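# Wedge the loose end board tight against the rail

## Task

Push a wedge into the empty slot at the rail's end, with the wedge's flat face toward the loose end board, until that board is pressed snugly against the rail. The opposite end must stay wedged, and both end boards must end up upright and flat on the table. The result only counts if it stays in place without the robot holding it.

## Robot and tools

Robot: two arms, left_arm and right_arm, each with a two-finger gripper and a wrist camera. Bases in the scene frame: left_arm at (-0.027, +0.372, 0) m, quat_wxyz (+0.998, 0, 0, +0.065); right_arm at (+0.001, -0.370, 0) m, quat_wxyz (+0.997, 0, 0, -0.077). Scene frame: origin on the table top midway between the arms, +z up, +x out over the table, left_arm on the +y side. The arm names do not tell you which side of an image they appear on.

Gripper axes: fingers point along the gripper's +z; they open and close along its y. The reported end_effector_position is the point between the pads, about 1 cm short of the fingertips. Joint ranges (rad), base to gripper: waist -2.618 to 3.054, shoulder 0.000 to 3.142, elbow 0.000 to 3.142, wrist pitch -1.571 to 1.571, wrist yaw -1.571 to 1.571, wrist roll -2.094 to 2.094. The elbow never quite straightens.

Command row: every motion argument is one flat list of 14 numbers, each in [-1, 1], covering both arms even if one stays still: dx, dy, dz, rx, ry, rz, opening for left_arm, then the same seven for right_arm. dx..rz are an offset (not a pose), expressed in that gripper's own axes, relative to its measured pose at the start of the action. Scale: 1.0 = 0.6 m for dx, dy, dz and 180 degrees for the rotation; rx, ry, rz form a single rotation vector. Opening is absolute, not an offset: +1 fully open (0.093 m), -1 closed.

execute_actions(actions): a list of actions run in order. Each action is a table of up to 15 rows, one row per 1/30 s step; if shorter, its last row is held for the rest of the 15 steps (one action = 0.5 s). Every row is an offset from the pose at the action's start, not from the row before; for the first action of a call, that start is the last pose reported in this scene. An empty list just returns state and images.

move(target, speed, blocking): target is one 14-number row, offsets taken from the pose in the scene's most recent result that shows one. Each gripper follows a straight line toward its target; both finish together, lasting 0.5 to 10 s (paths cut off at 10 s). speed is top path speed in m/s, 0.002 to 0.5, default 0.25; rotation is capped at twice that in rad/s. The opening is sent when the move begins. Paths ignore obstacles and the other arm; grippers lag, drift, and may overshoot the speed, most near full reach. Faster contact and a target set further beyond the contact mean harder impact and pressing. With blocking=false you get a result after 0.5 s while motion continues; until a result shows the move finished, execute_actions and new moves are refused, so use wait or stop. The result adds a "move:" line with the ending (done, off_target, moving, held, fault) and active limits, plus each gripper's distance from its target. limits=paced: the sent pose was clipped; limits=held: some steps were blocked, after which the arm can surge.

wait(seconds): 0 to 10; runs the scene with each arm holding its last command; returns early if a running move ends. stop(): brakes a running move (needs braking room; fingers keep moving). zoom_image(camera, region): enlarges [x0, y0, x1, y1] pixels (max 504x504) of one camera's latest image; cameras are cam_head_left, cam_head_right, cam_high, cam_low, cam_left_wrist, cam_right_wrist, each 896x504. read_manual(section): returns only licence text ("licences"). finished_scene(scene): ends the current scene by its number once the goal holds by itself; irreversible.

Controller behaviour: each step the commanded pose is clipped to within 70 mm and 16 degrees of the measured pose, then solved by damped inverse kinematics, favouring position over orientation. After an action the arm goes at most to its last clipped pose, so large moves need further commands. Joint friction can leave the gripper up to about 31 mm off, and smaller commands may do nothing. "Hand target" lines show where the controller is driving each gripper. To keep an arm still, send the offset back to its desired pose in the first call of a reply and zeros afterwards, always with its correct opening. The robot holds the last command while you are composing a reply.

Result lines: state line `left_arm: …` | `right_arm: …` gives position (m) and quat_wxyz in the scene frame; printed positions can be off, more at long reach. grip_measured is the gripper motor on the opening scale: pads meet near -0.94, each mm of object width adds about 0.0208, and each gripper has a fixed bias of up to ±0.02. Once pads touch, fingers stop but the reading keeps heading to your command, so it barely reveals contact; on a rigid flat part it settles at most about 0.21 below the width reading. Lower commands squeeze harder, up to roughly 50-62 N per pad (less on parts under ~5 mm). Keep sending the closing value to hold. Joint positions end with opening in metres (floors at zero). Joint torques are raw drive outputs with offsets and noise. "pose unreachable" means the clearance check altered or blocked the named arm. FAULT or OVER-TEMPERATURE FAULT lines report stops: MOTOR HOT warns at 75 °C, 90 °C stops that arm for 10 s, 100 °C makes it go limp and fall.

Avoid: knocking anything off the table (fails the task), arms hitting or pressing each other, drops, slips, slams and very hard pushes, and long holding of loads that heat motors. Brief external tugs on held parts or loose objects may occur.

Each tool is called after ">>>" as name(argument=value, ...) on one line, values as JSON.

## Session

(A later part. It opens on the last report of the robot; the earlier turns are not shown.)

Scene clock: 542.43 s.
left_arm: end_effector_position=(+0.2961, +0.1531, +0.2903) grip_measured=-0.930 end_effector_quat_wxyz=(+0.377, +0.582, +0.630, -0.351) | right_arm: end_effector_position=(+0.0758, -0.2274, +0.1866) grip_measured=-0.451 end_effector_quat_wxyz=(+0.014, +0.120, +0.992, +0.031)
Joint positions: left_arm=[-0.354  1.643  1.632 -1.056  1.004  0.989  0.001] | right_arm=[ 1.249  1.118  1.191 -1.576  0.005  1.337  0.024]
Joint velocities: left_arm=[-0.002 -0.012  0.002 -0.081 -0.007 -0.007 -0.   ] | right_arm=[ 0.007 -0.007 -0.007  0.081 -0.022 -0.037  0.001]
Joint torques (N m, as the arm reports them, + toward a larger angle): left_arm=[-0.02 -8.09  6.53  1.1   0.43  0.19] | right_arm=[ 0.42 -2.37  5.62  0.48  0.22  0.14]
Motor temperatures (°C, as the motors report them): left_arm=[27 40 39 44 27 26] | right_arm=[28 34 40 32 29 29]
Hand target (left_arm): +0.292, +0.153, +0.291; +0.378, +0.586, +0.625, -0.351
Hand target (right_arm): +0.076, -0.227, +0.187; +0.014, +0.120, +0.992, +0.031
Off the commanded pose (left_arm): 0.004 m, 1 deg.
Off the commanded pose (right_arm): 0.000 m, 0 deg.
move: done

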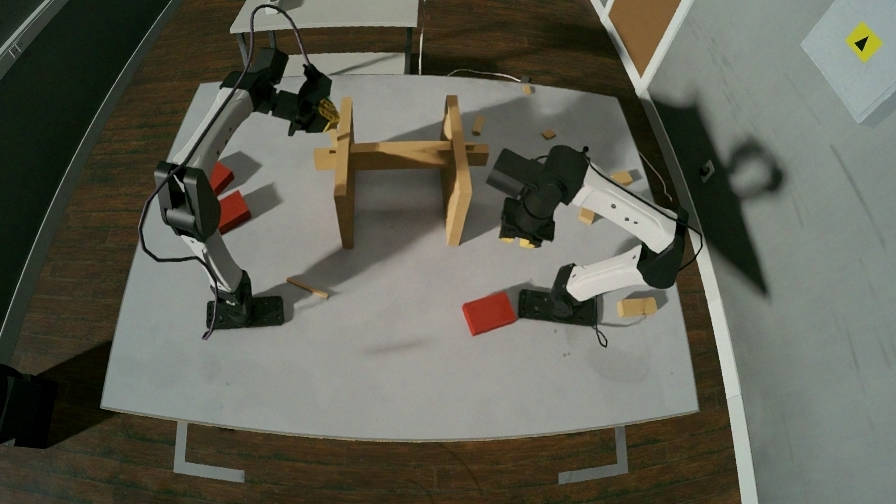

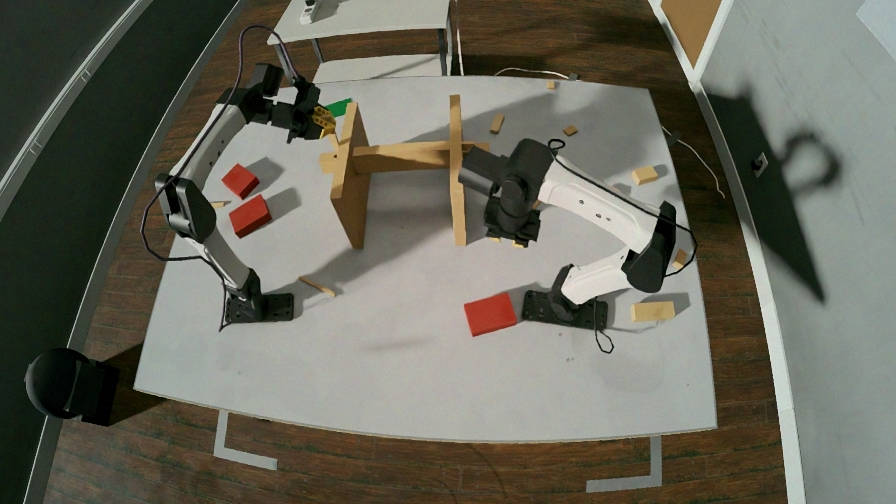

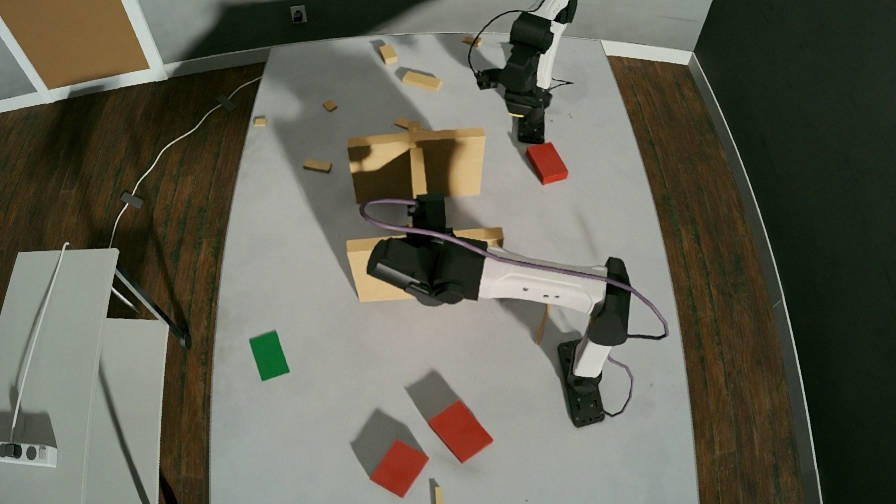

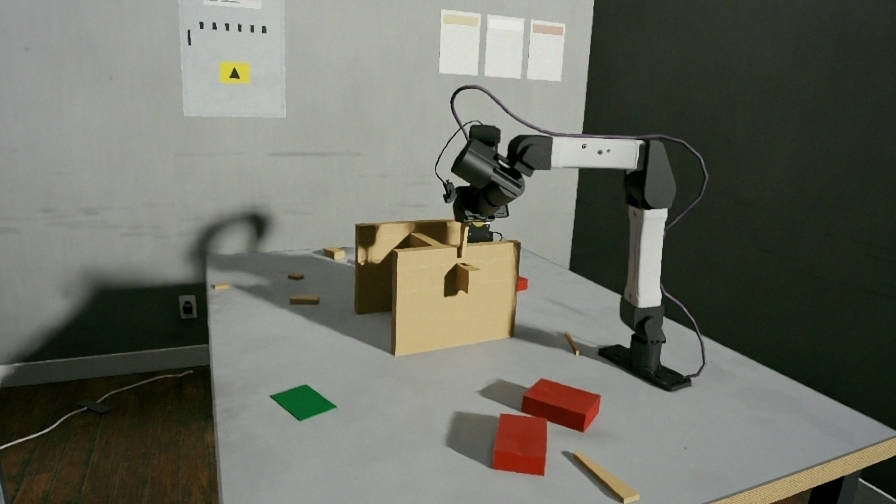

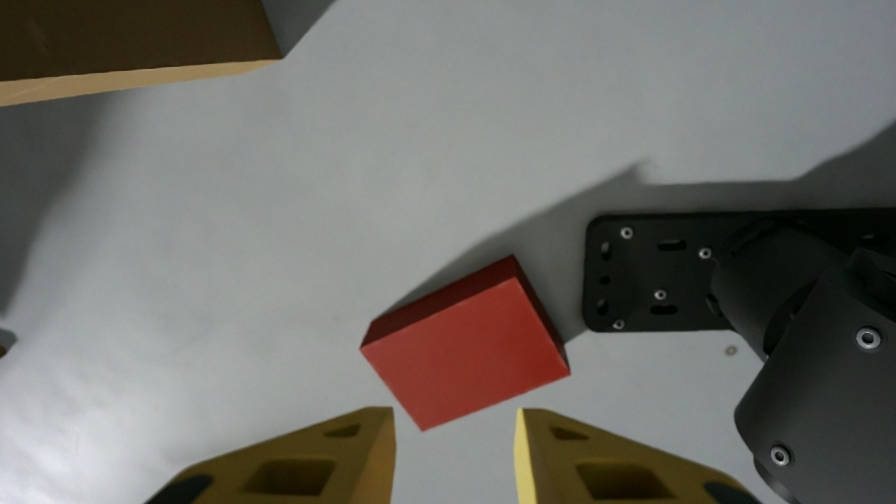

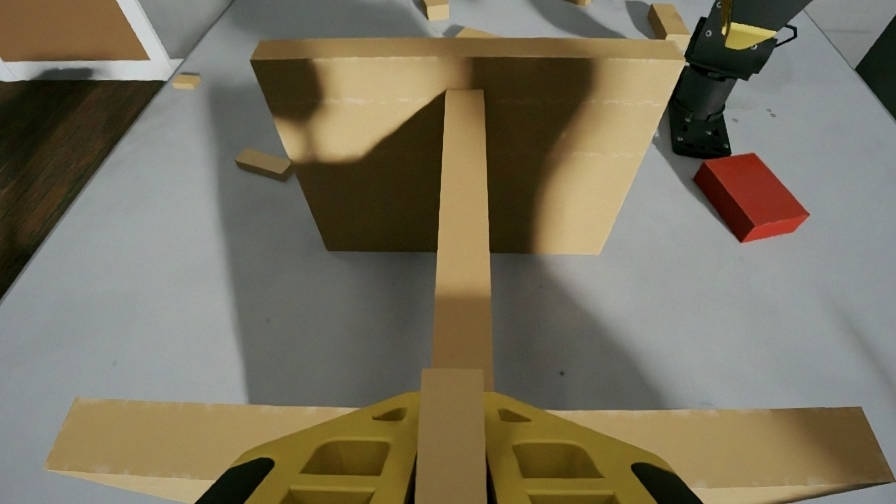

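>>> move(target=[0,-0.0085,0,0.0095,0,0.005,-1.0, 0,0,0,0,0,0,-0.45], speed=0.03)

Scene clock: 557.07 s.
left_arm: end_effector_position=(+0.2898, +0.1542, +0.2876) grip_measured=-0.930 end_effector_quat_wxyz=(+0.369, +0.590, +0.625, -0.354) | right_arm: end_effector_position=(+0.0758, -0.2274, +0.1866) grip_measured=-0.451 end_effector_quat_wxyz=(+0.014, +0.120, +0.992, +0.031)
Joint positions: left_arm=[-0.354  1.643  1.632 -1.098  1.008  1.031  0.001] | right_arm=[ 1.249  1.118  1.191 -1.576  0.005  1.337  0.024]
Joint velocities: left_arm=[ 0.007  0.002 -0.007 -0.051 -0.066  0.022  0.001] | right_arm=[ 0.007 -0.002  0.002 -0.037 -0.051 -0.066  0.   ]
Joint torques (N m, as the arm reports them, + toward a larger angle): left_arm=[-0.01 -6.15  8.81  0.95  0.54  0.16] | right_arm=[ 0.41 -2.37  5.61  0.49  0.22  0.14]
Motor temperatures (°C, as the motors report them): left_arm=[27 41 39 43 27 26] | right_arm=[28 33 40 32 29 29]
Hand target (left_arm): +0.291, +0.153, +0.290; +0.371, +0.592, +0.620, -0.357
Hand target (right_arm): +0.076, -0.227, +0.187; +0.014, +0.120, +0.992, +0.031
Off the commanded pose (left_arm): 0.003 m, 1 deg.
Off the commanded pose (right_arm): 0.000 m, 0 deg.
move: done

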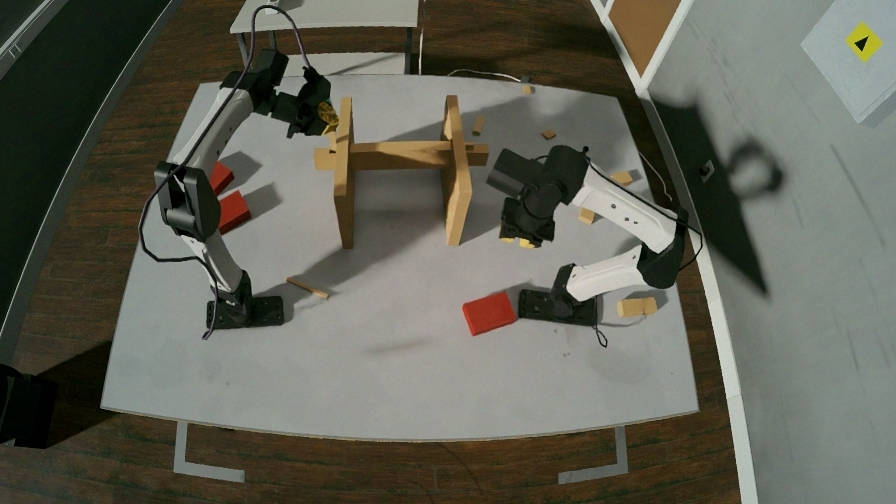

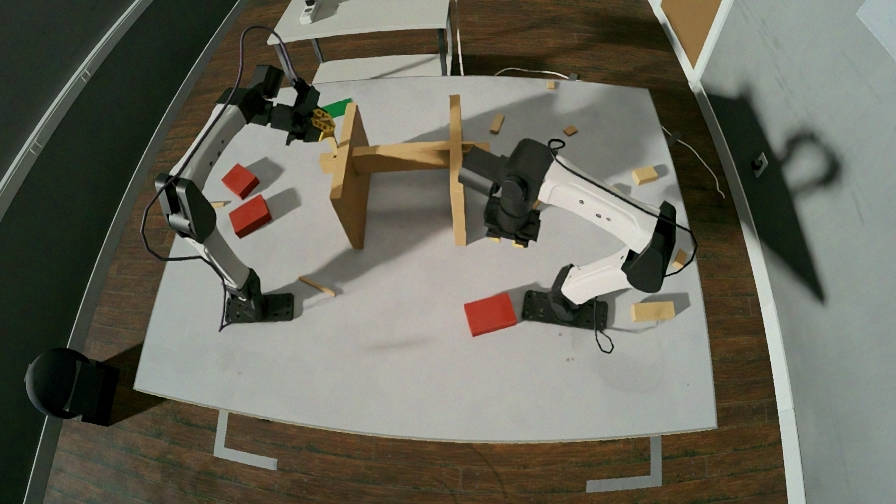

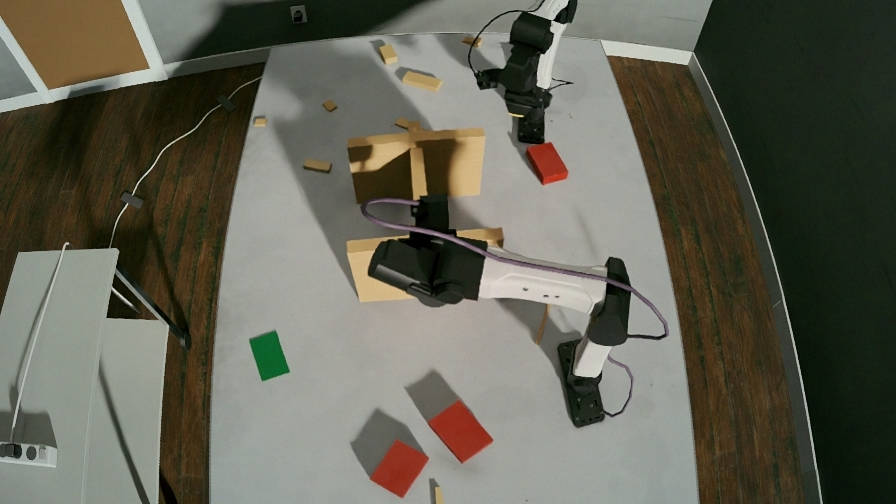

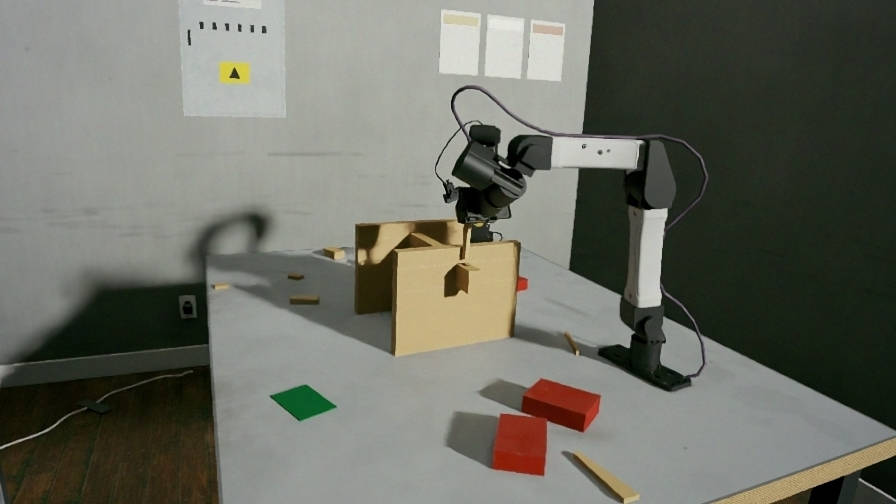

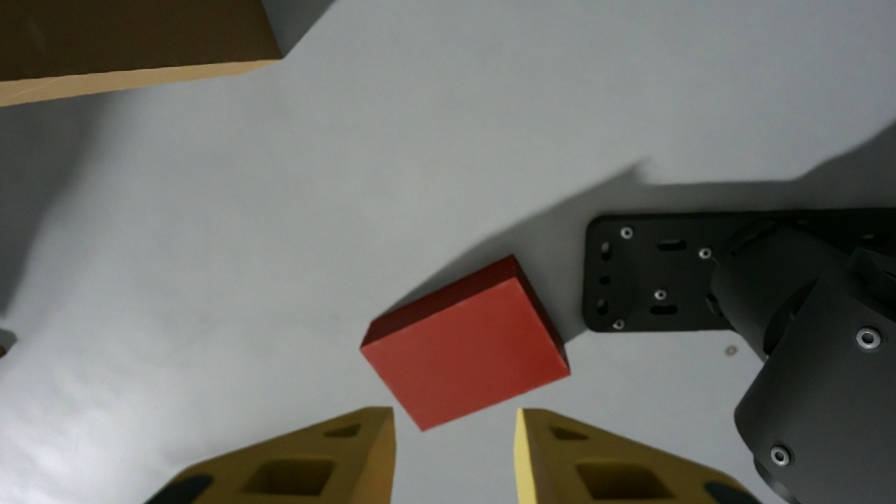

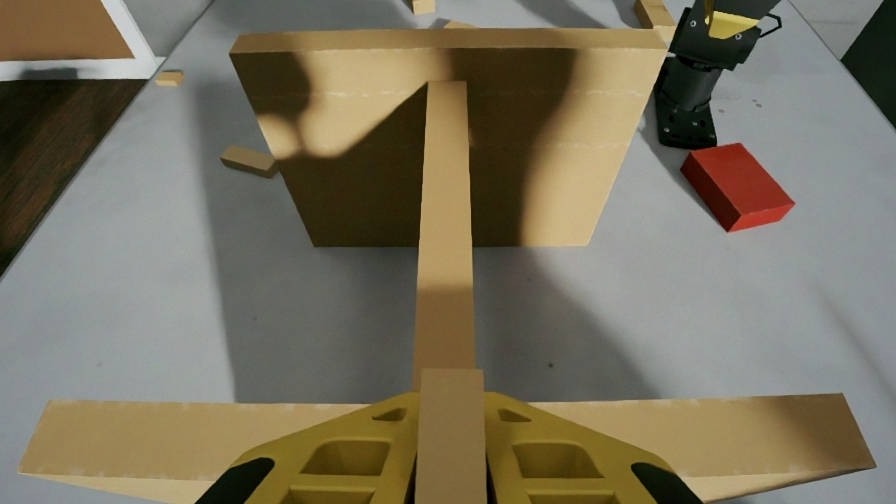

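>>> zoom_image(camera="cam_low", region=[430, 220, 510, 300])

>>> zoom_image(camera="cam_head_left", region=[300, 110, 370, 180])

Region (430, 220, 510, 300) of cam_low's 896x504 image, scaled by 6.300, with more detail than that image has.

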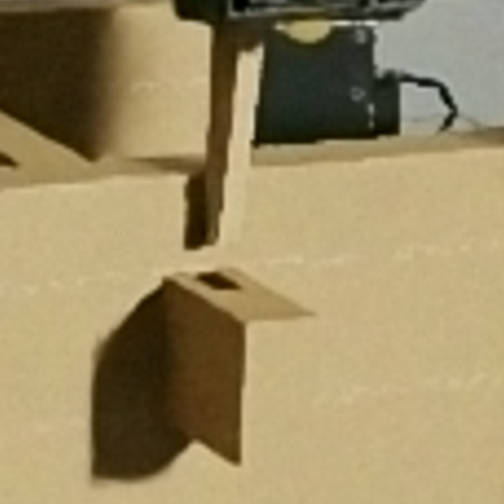

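Region (300, 110, 370, 180) of cam_head_left's 896x504 image, scaled by 7.200, with more detail than that image has.

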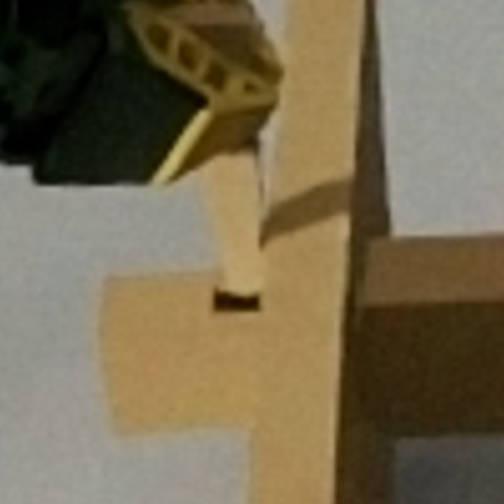

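>>> move(target=[0.0117,0.003,0.0064,0,-0.006,0,-1.0, 0,0,0,0,0,0,-0.45], speed=0.03)

Scene clock: 593.70 s.
left_arm: end_effector_position=(+0.2897, +0.1537, +0.2781) grip_measured=-0.930 end_effector_quat_wxyz=(+0.366, +0.589, +0.625, -0.358) | right_arm: end_effector_position=(+0.0758, -0.2274, +0.1866) grip_measured=-0.451 end_effector_quat_wxyz=(+0.014, +0.120, +0.992, +0.031)
Joint positions: left_arm=[-0.354  1.643  1.594 -1.071  1.014  1.034  0.001] | right_arm=[ 1.249  1.118  1.191 -1.576  0.005  1.337  0.024]
Joint velocities: left_arm=[-0.007 -0.017 -0.002  0.022  0.007  0.007 -0.001] | right_arm=[ 0.002 -0.007 -0.002 -0.066 -0.007 -0.022 -0.   ]
Joint torques (N m, as the arm reports them, + toward a larger angle): left_arm=[ 0.59 -7.45  6.3   1.26  0.49  0.03] | right_arm=[ 0.42 -2.37  5.63  0.48  0.23  0.14]
Motor temperatures (°C, as the motors report them): left_arm=[26 39 42 41 28 26] | right_arm=[28 33 40 32 29 29]
Hand target (left_arm): +0.292, +0.154, +0.280; +0.375, +0.587, +0.622, -0.359
Hand target (right_arm): +0.076, -0.227, +0.187; +0.014, +0.120, +0.992, +0.031
Off the commanded pose (left_arm): 0.002 m, 1 deg.
Off the commanded pose (right_arm): 0.000 m, 0 deg.
move: done

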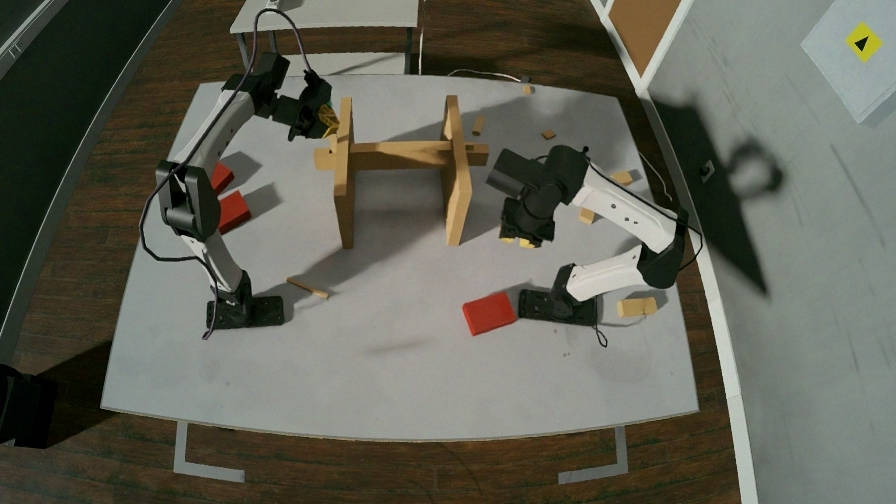

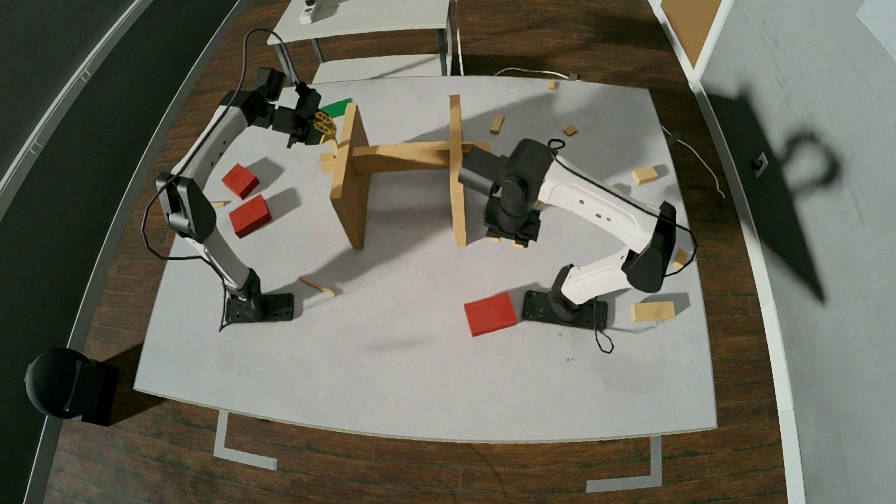

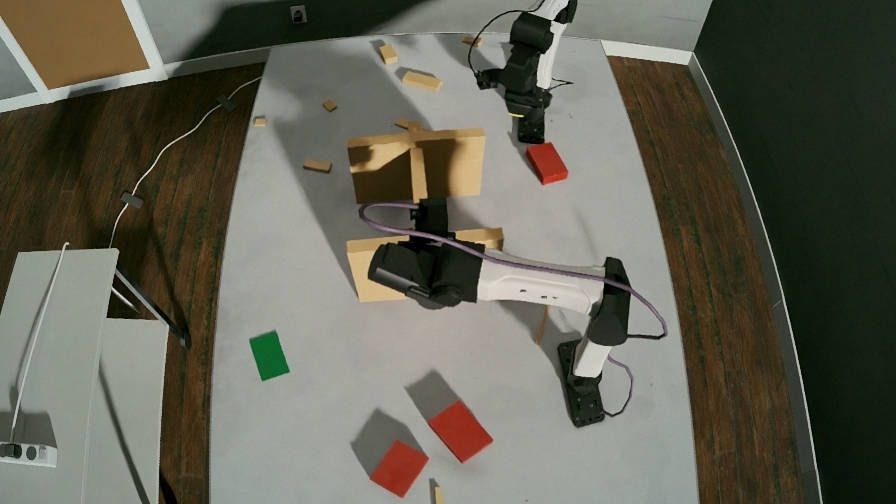

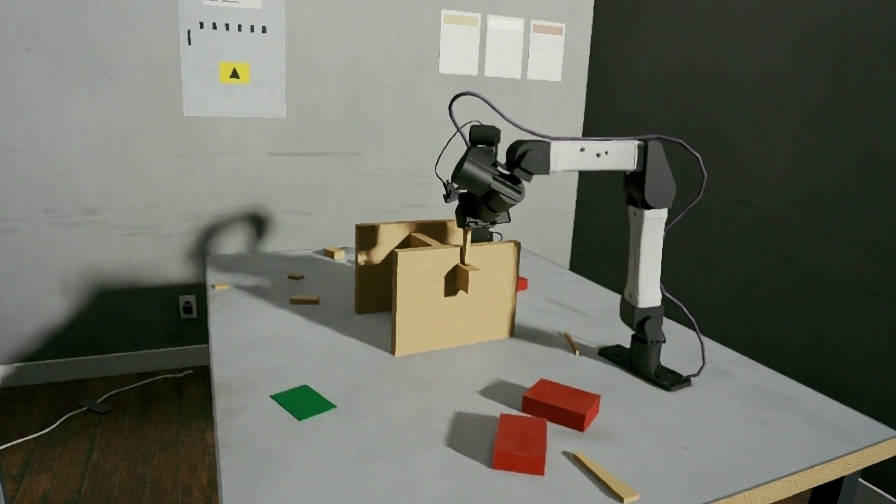

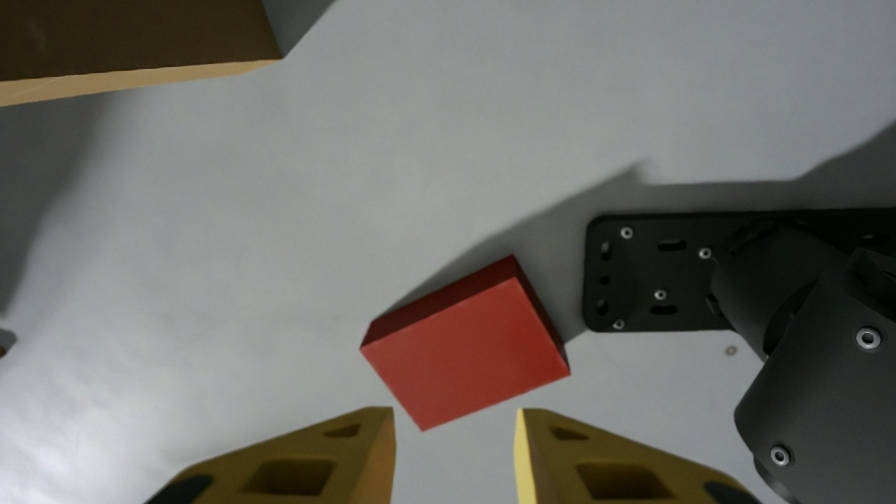

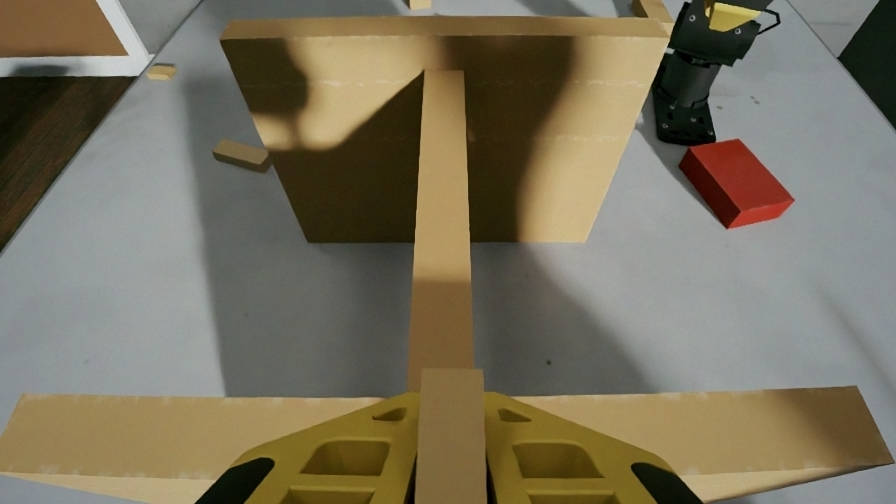

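>>> zoom_image(camera="cam_low", region=[430, 220, 510, 300])

Region (430, 220, 510, 300) of cam_low's 896x504 image, scaled by 6.300, with more detail than that image has.

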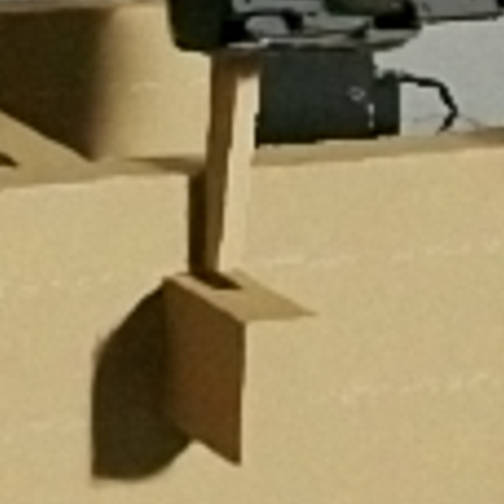

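>>> move(target=[0,0.0067,0,-0.0077,0,0.0036,-1.0, 0,0,0,0,0,0,-0.45], speed=0.03)

>>> zoom_image(camera="cam_low", region=[430, 220, 510, 300])

Scene clock: 605.33 s.
left_arm: end_effector_position=(+0.2933, +0.1538, +0.2782) grip_measured=-0.930 end_effector_quat_wxyz=(+0.370, +0.588, +0.627, -0.351) | right_arm: end_effector_position=(+0.0758, -0.2274, +0.1866) grip_measured=-0.451 end_effector_quat_wxyz=(+0.014, +0.120, +0.992, +0.031)
Joint positions: left_arm=[-0.354  1.643  1.594 -1.052  1.003  1.023  0.001] | right_arm=[ 1.249  1.118  1.191 -1.576  0.005  1.337  0.024]
Joint velocities: left_arm=[ 0.002  0.012 -0.012  0.022 -0.007  0.022 -0.001] | right_arm=[ 0.007 -0.002 -0.007  0.051  0.051  0.007  0.001]
Joint torques (N m, as the arm reports them, + toward a larger angle): left_arm=[ 0.18 -7.83  6.12  1.27  0.44 -0.02] | right_arm=[ 0.42 -2.37  5.62  0.48  0.22  0.14]
Motor temperatures (°C, as the motors report them): left_arm=[26 40 41 42 28 26] | right_arm=[28 33 40 32 29 29]
Hand target (left_arm): +0.294, +0.154, +0.278; +0.375, +0.588, +0.626, -0.348
Hand target (right_arm): +0.076, -0.227, +0.187; +0.014, +0.120, +0.992, +0.031
Off the commanded pose (left_arm): 0.000 m, 1 deg.
Off the commanded pose (right_arm): 0.000 m, 0 deg.
move: done

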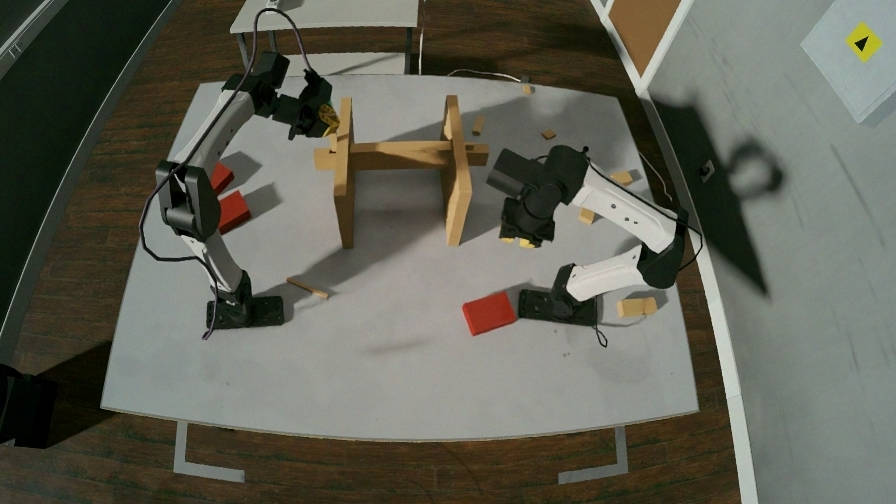

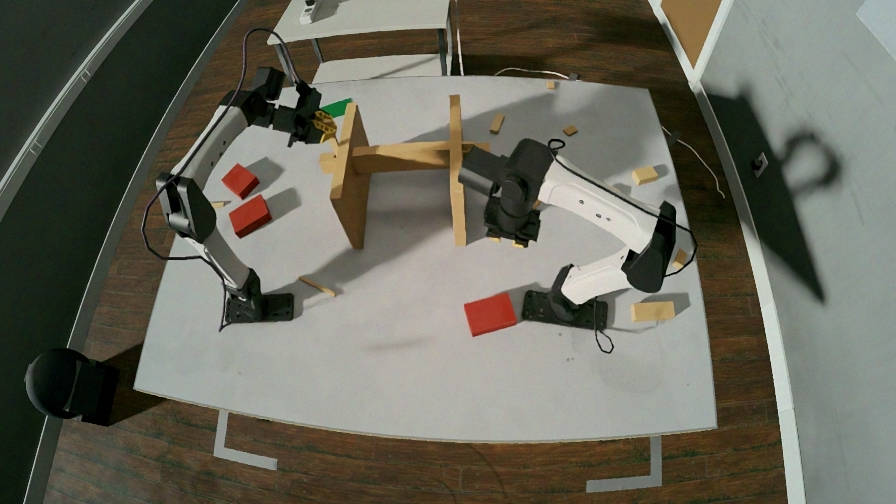

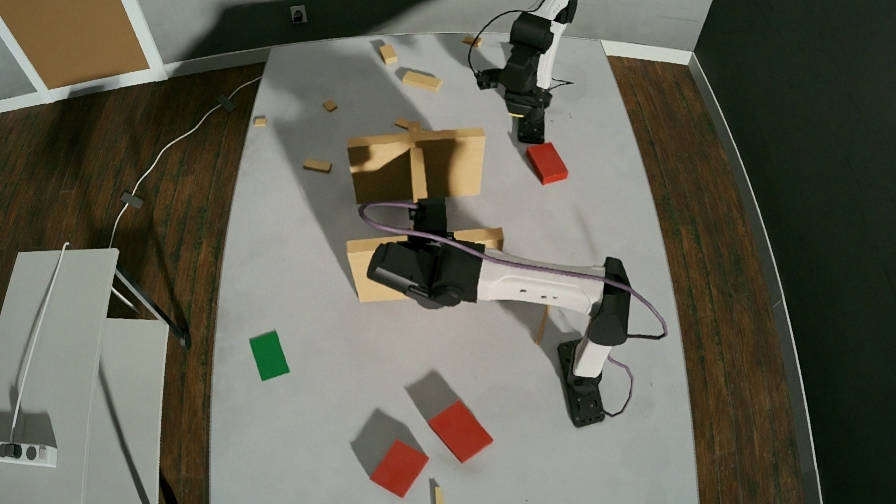

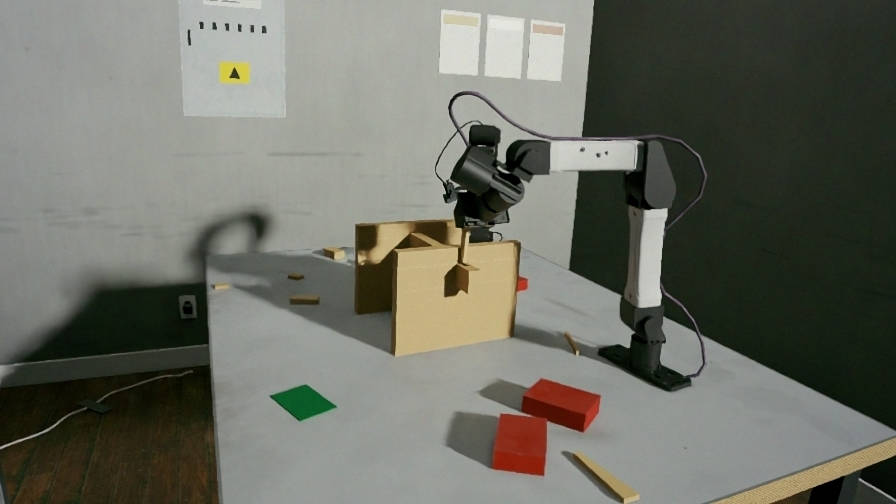

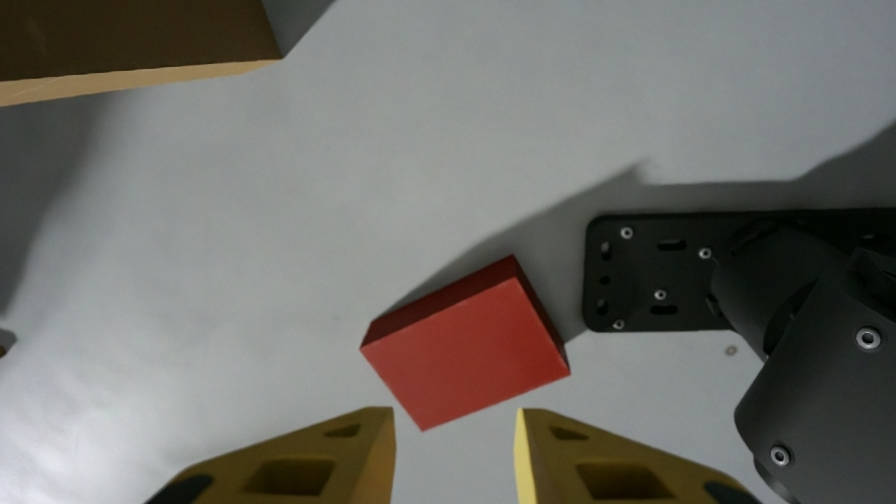

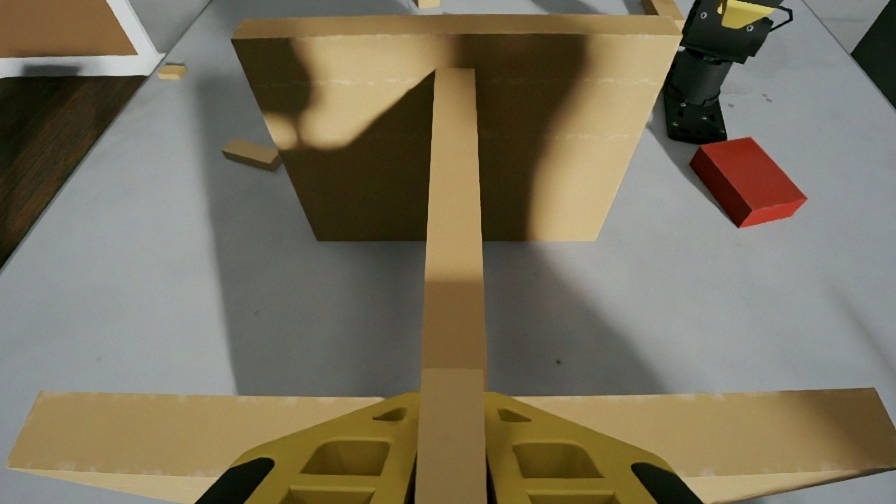

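Region (430, 220, 510, 300) of cam_low's 896x504 image, scaled by 6.300, with more detail than that image has.

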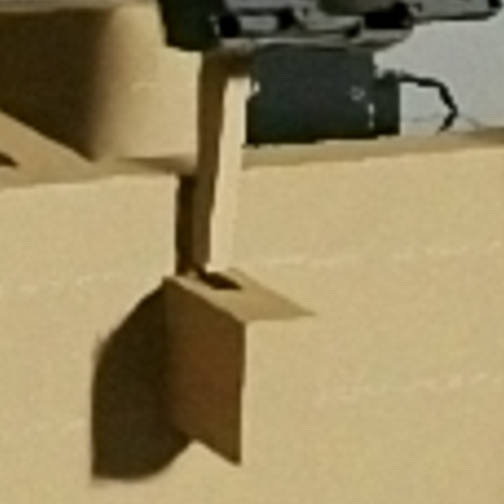

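>>> move(target=[0.0219,0.002,0.0119,0,0,0,-1.0, 0,0,0,0,0,0,-0.45], speed=0.02)

>>> zoom_image(camera="cam_low", region=[430, 220, 510, 300])

Scene clock: 615.30 s.
left_arm: end_effector_position=(+0.2934, +0.1541, +0.2640) grip_measured=-0.930 end_effector_quat_wxyz=(+0.364, +0.586, +0.632, -0.354) | right_arm: end_effector_position=(+0.0758, -0.2274, +0.1866) grip_measured=-0.451 end_effector_quat_wxyz=(+0.014, +0.120, +0.992, +0.031)
Joint positions: left_arm=[-0.354  1.643  1.543 -1.017  1.     1.022  0.001] | right_arm=[ 1.249  1.118  1.191 -1.576  0.005  1.337  0.024]
Joint velocities: left_arm=[ 0.017 -0.002 -0.012 -0.066  0.037  0.007  0.   ] | right_arm=[ 0.002 -0.002 -0.002  0.007 -0.125 -0.037 -0.001]
Joint torques (N m, as the arm reports them, + toward a larger angle): left_arm=[ 0.38 -7.54  6.19  1.25  0.43  0.13] | right_arm=[ 0.39 -2.36  5.64  0.49  0.22  0.14]
Motor temperatures (°C, as the motors report them): left_arm=[26 40 41 42 28 26] | right_arm=[28 32 40 32 29 29]
Hand target (left_arm): +0.295, +0.154, +0.263; +0.370, +0.589, +0.627, -0.351
Hand target (right_arm): +0.076, -0.227, +0.187; +0.014, +0.120, +0.992, +0.031
Off the commanded pose (left_arm): 0.001 m, 1 deg.
Off the commanded pose (right_arm): 0.000 m, 0 deg.
move: done

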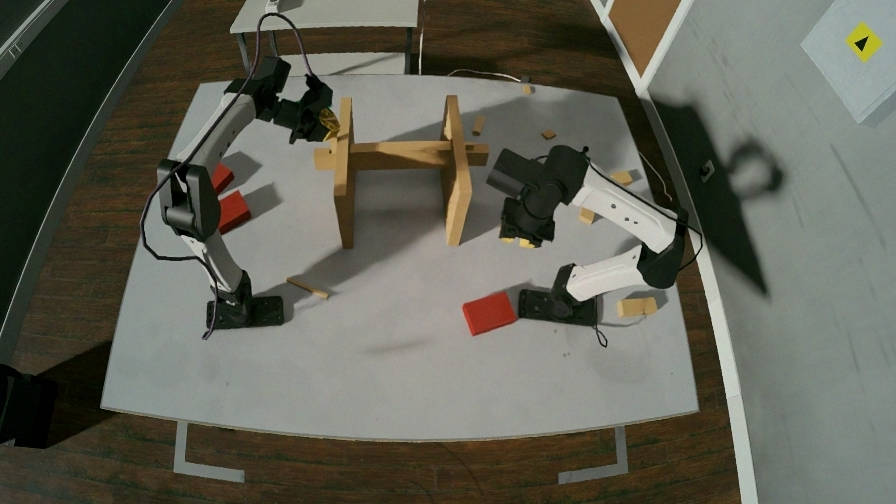

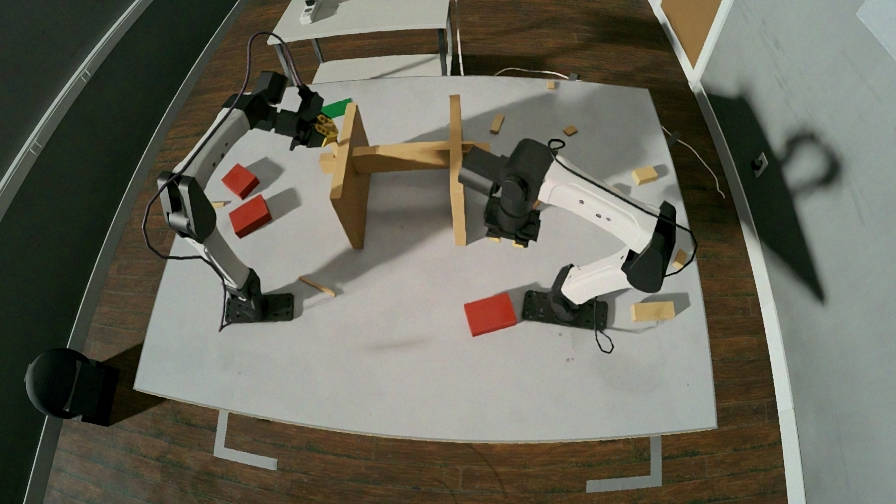

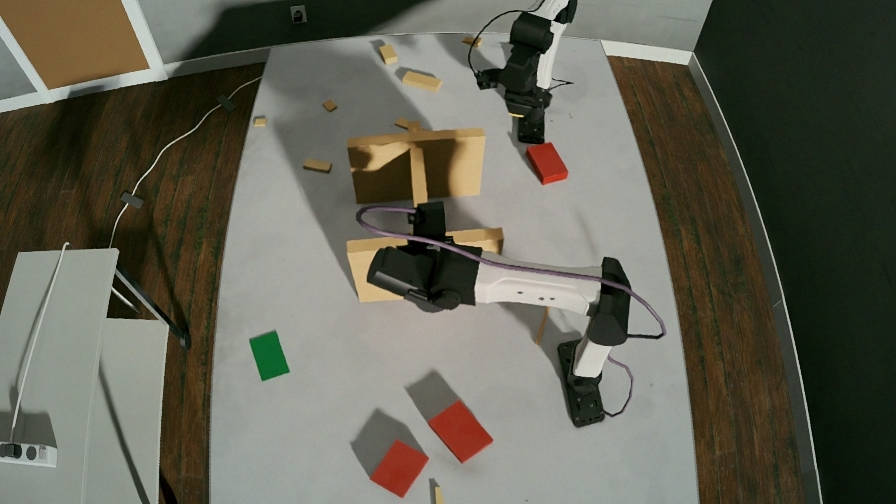

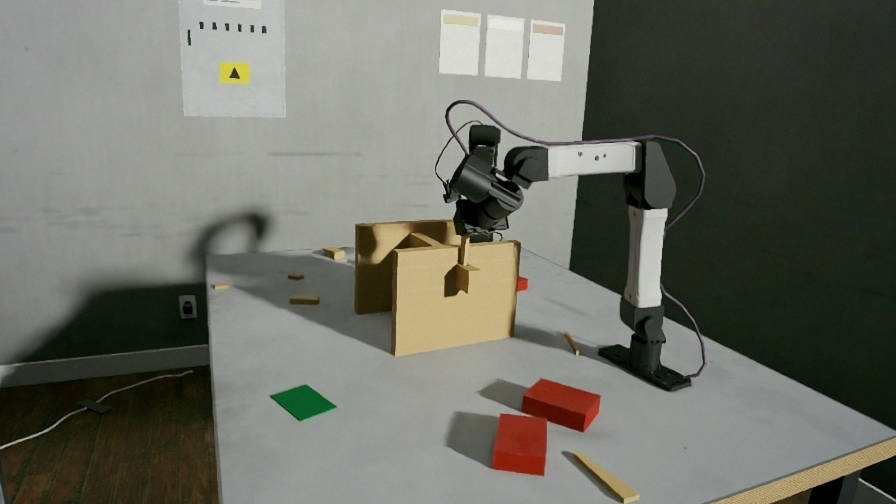

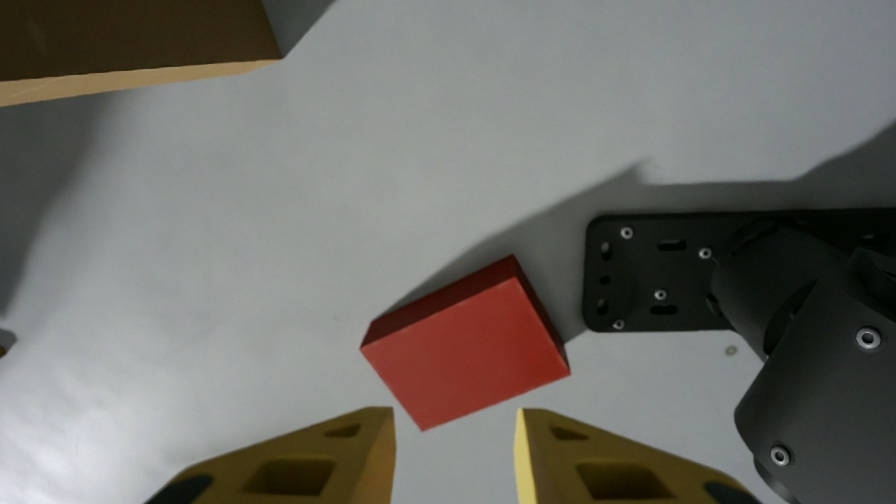

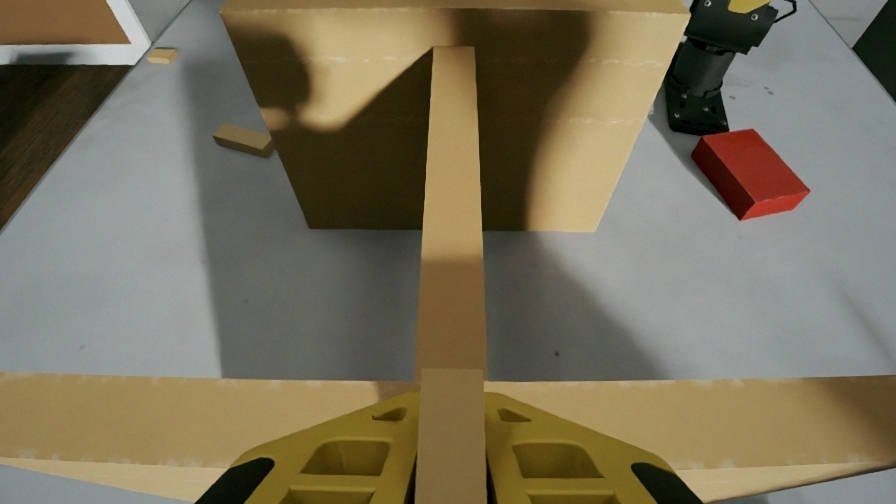

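Region (430, 220, 510, 300) of cam_low's 896x504 image, scaled by 6.300, with more detail than that image has.

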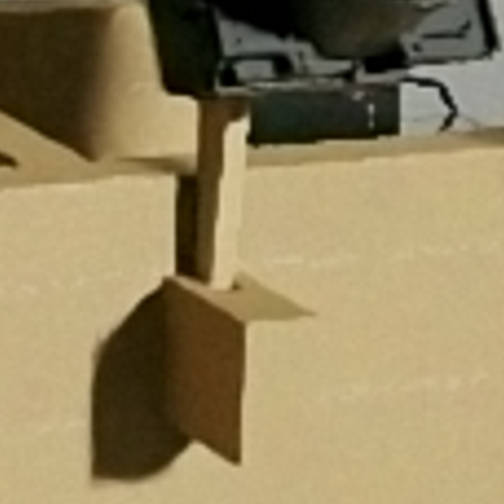

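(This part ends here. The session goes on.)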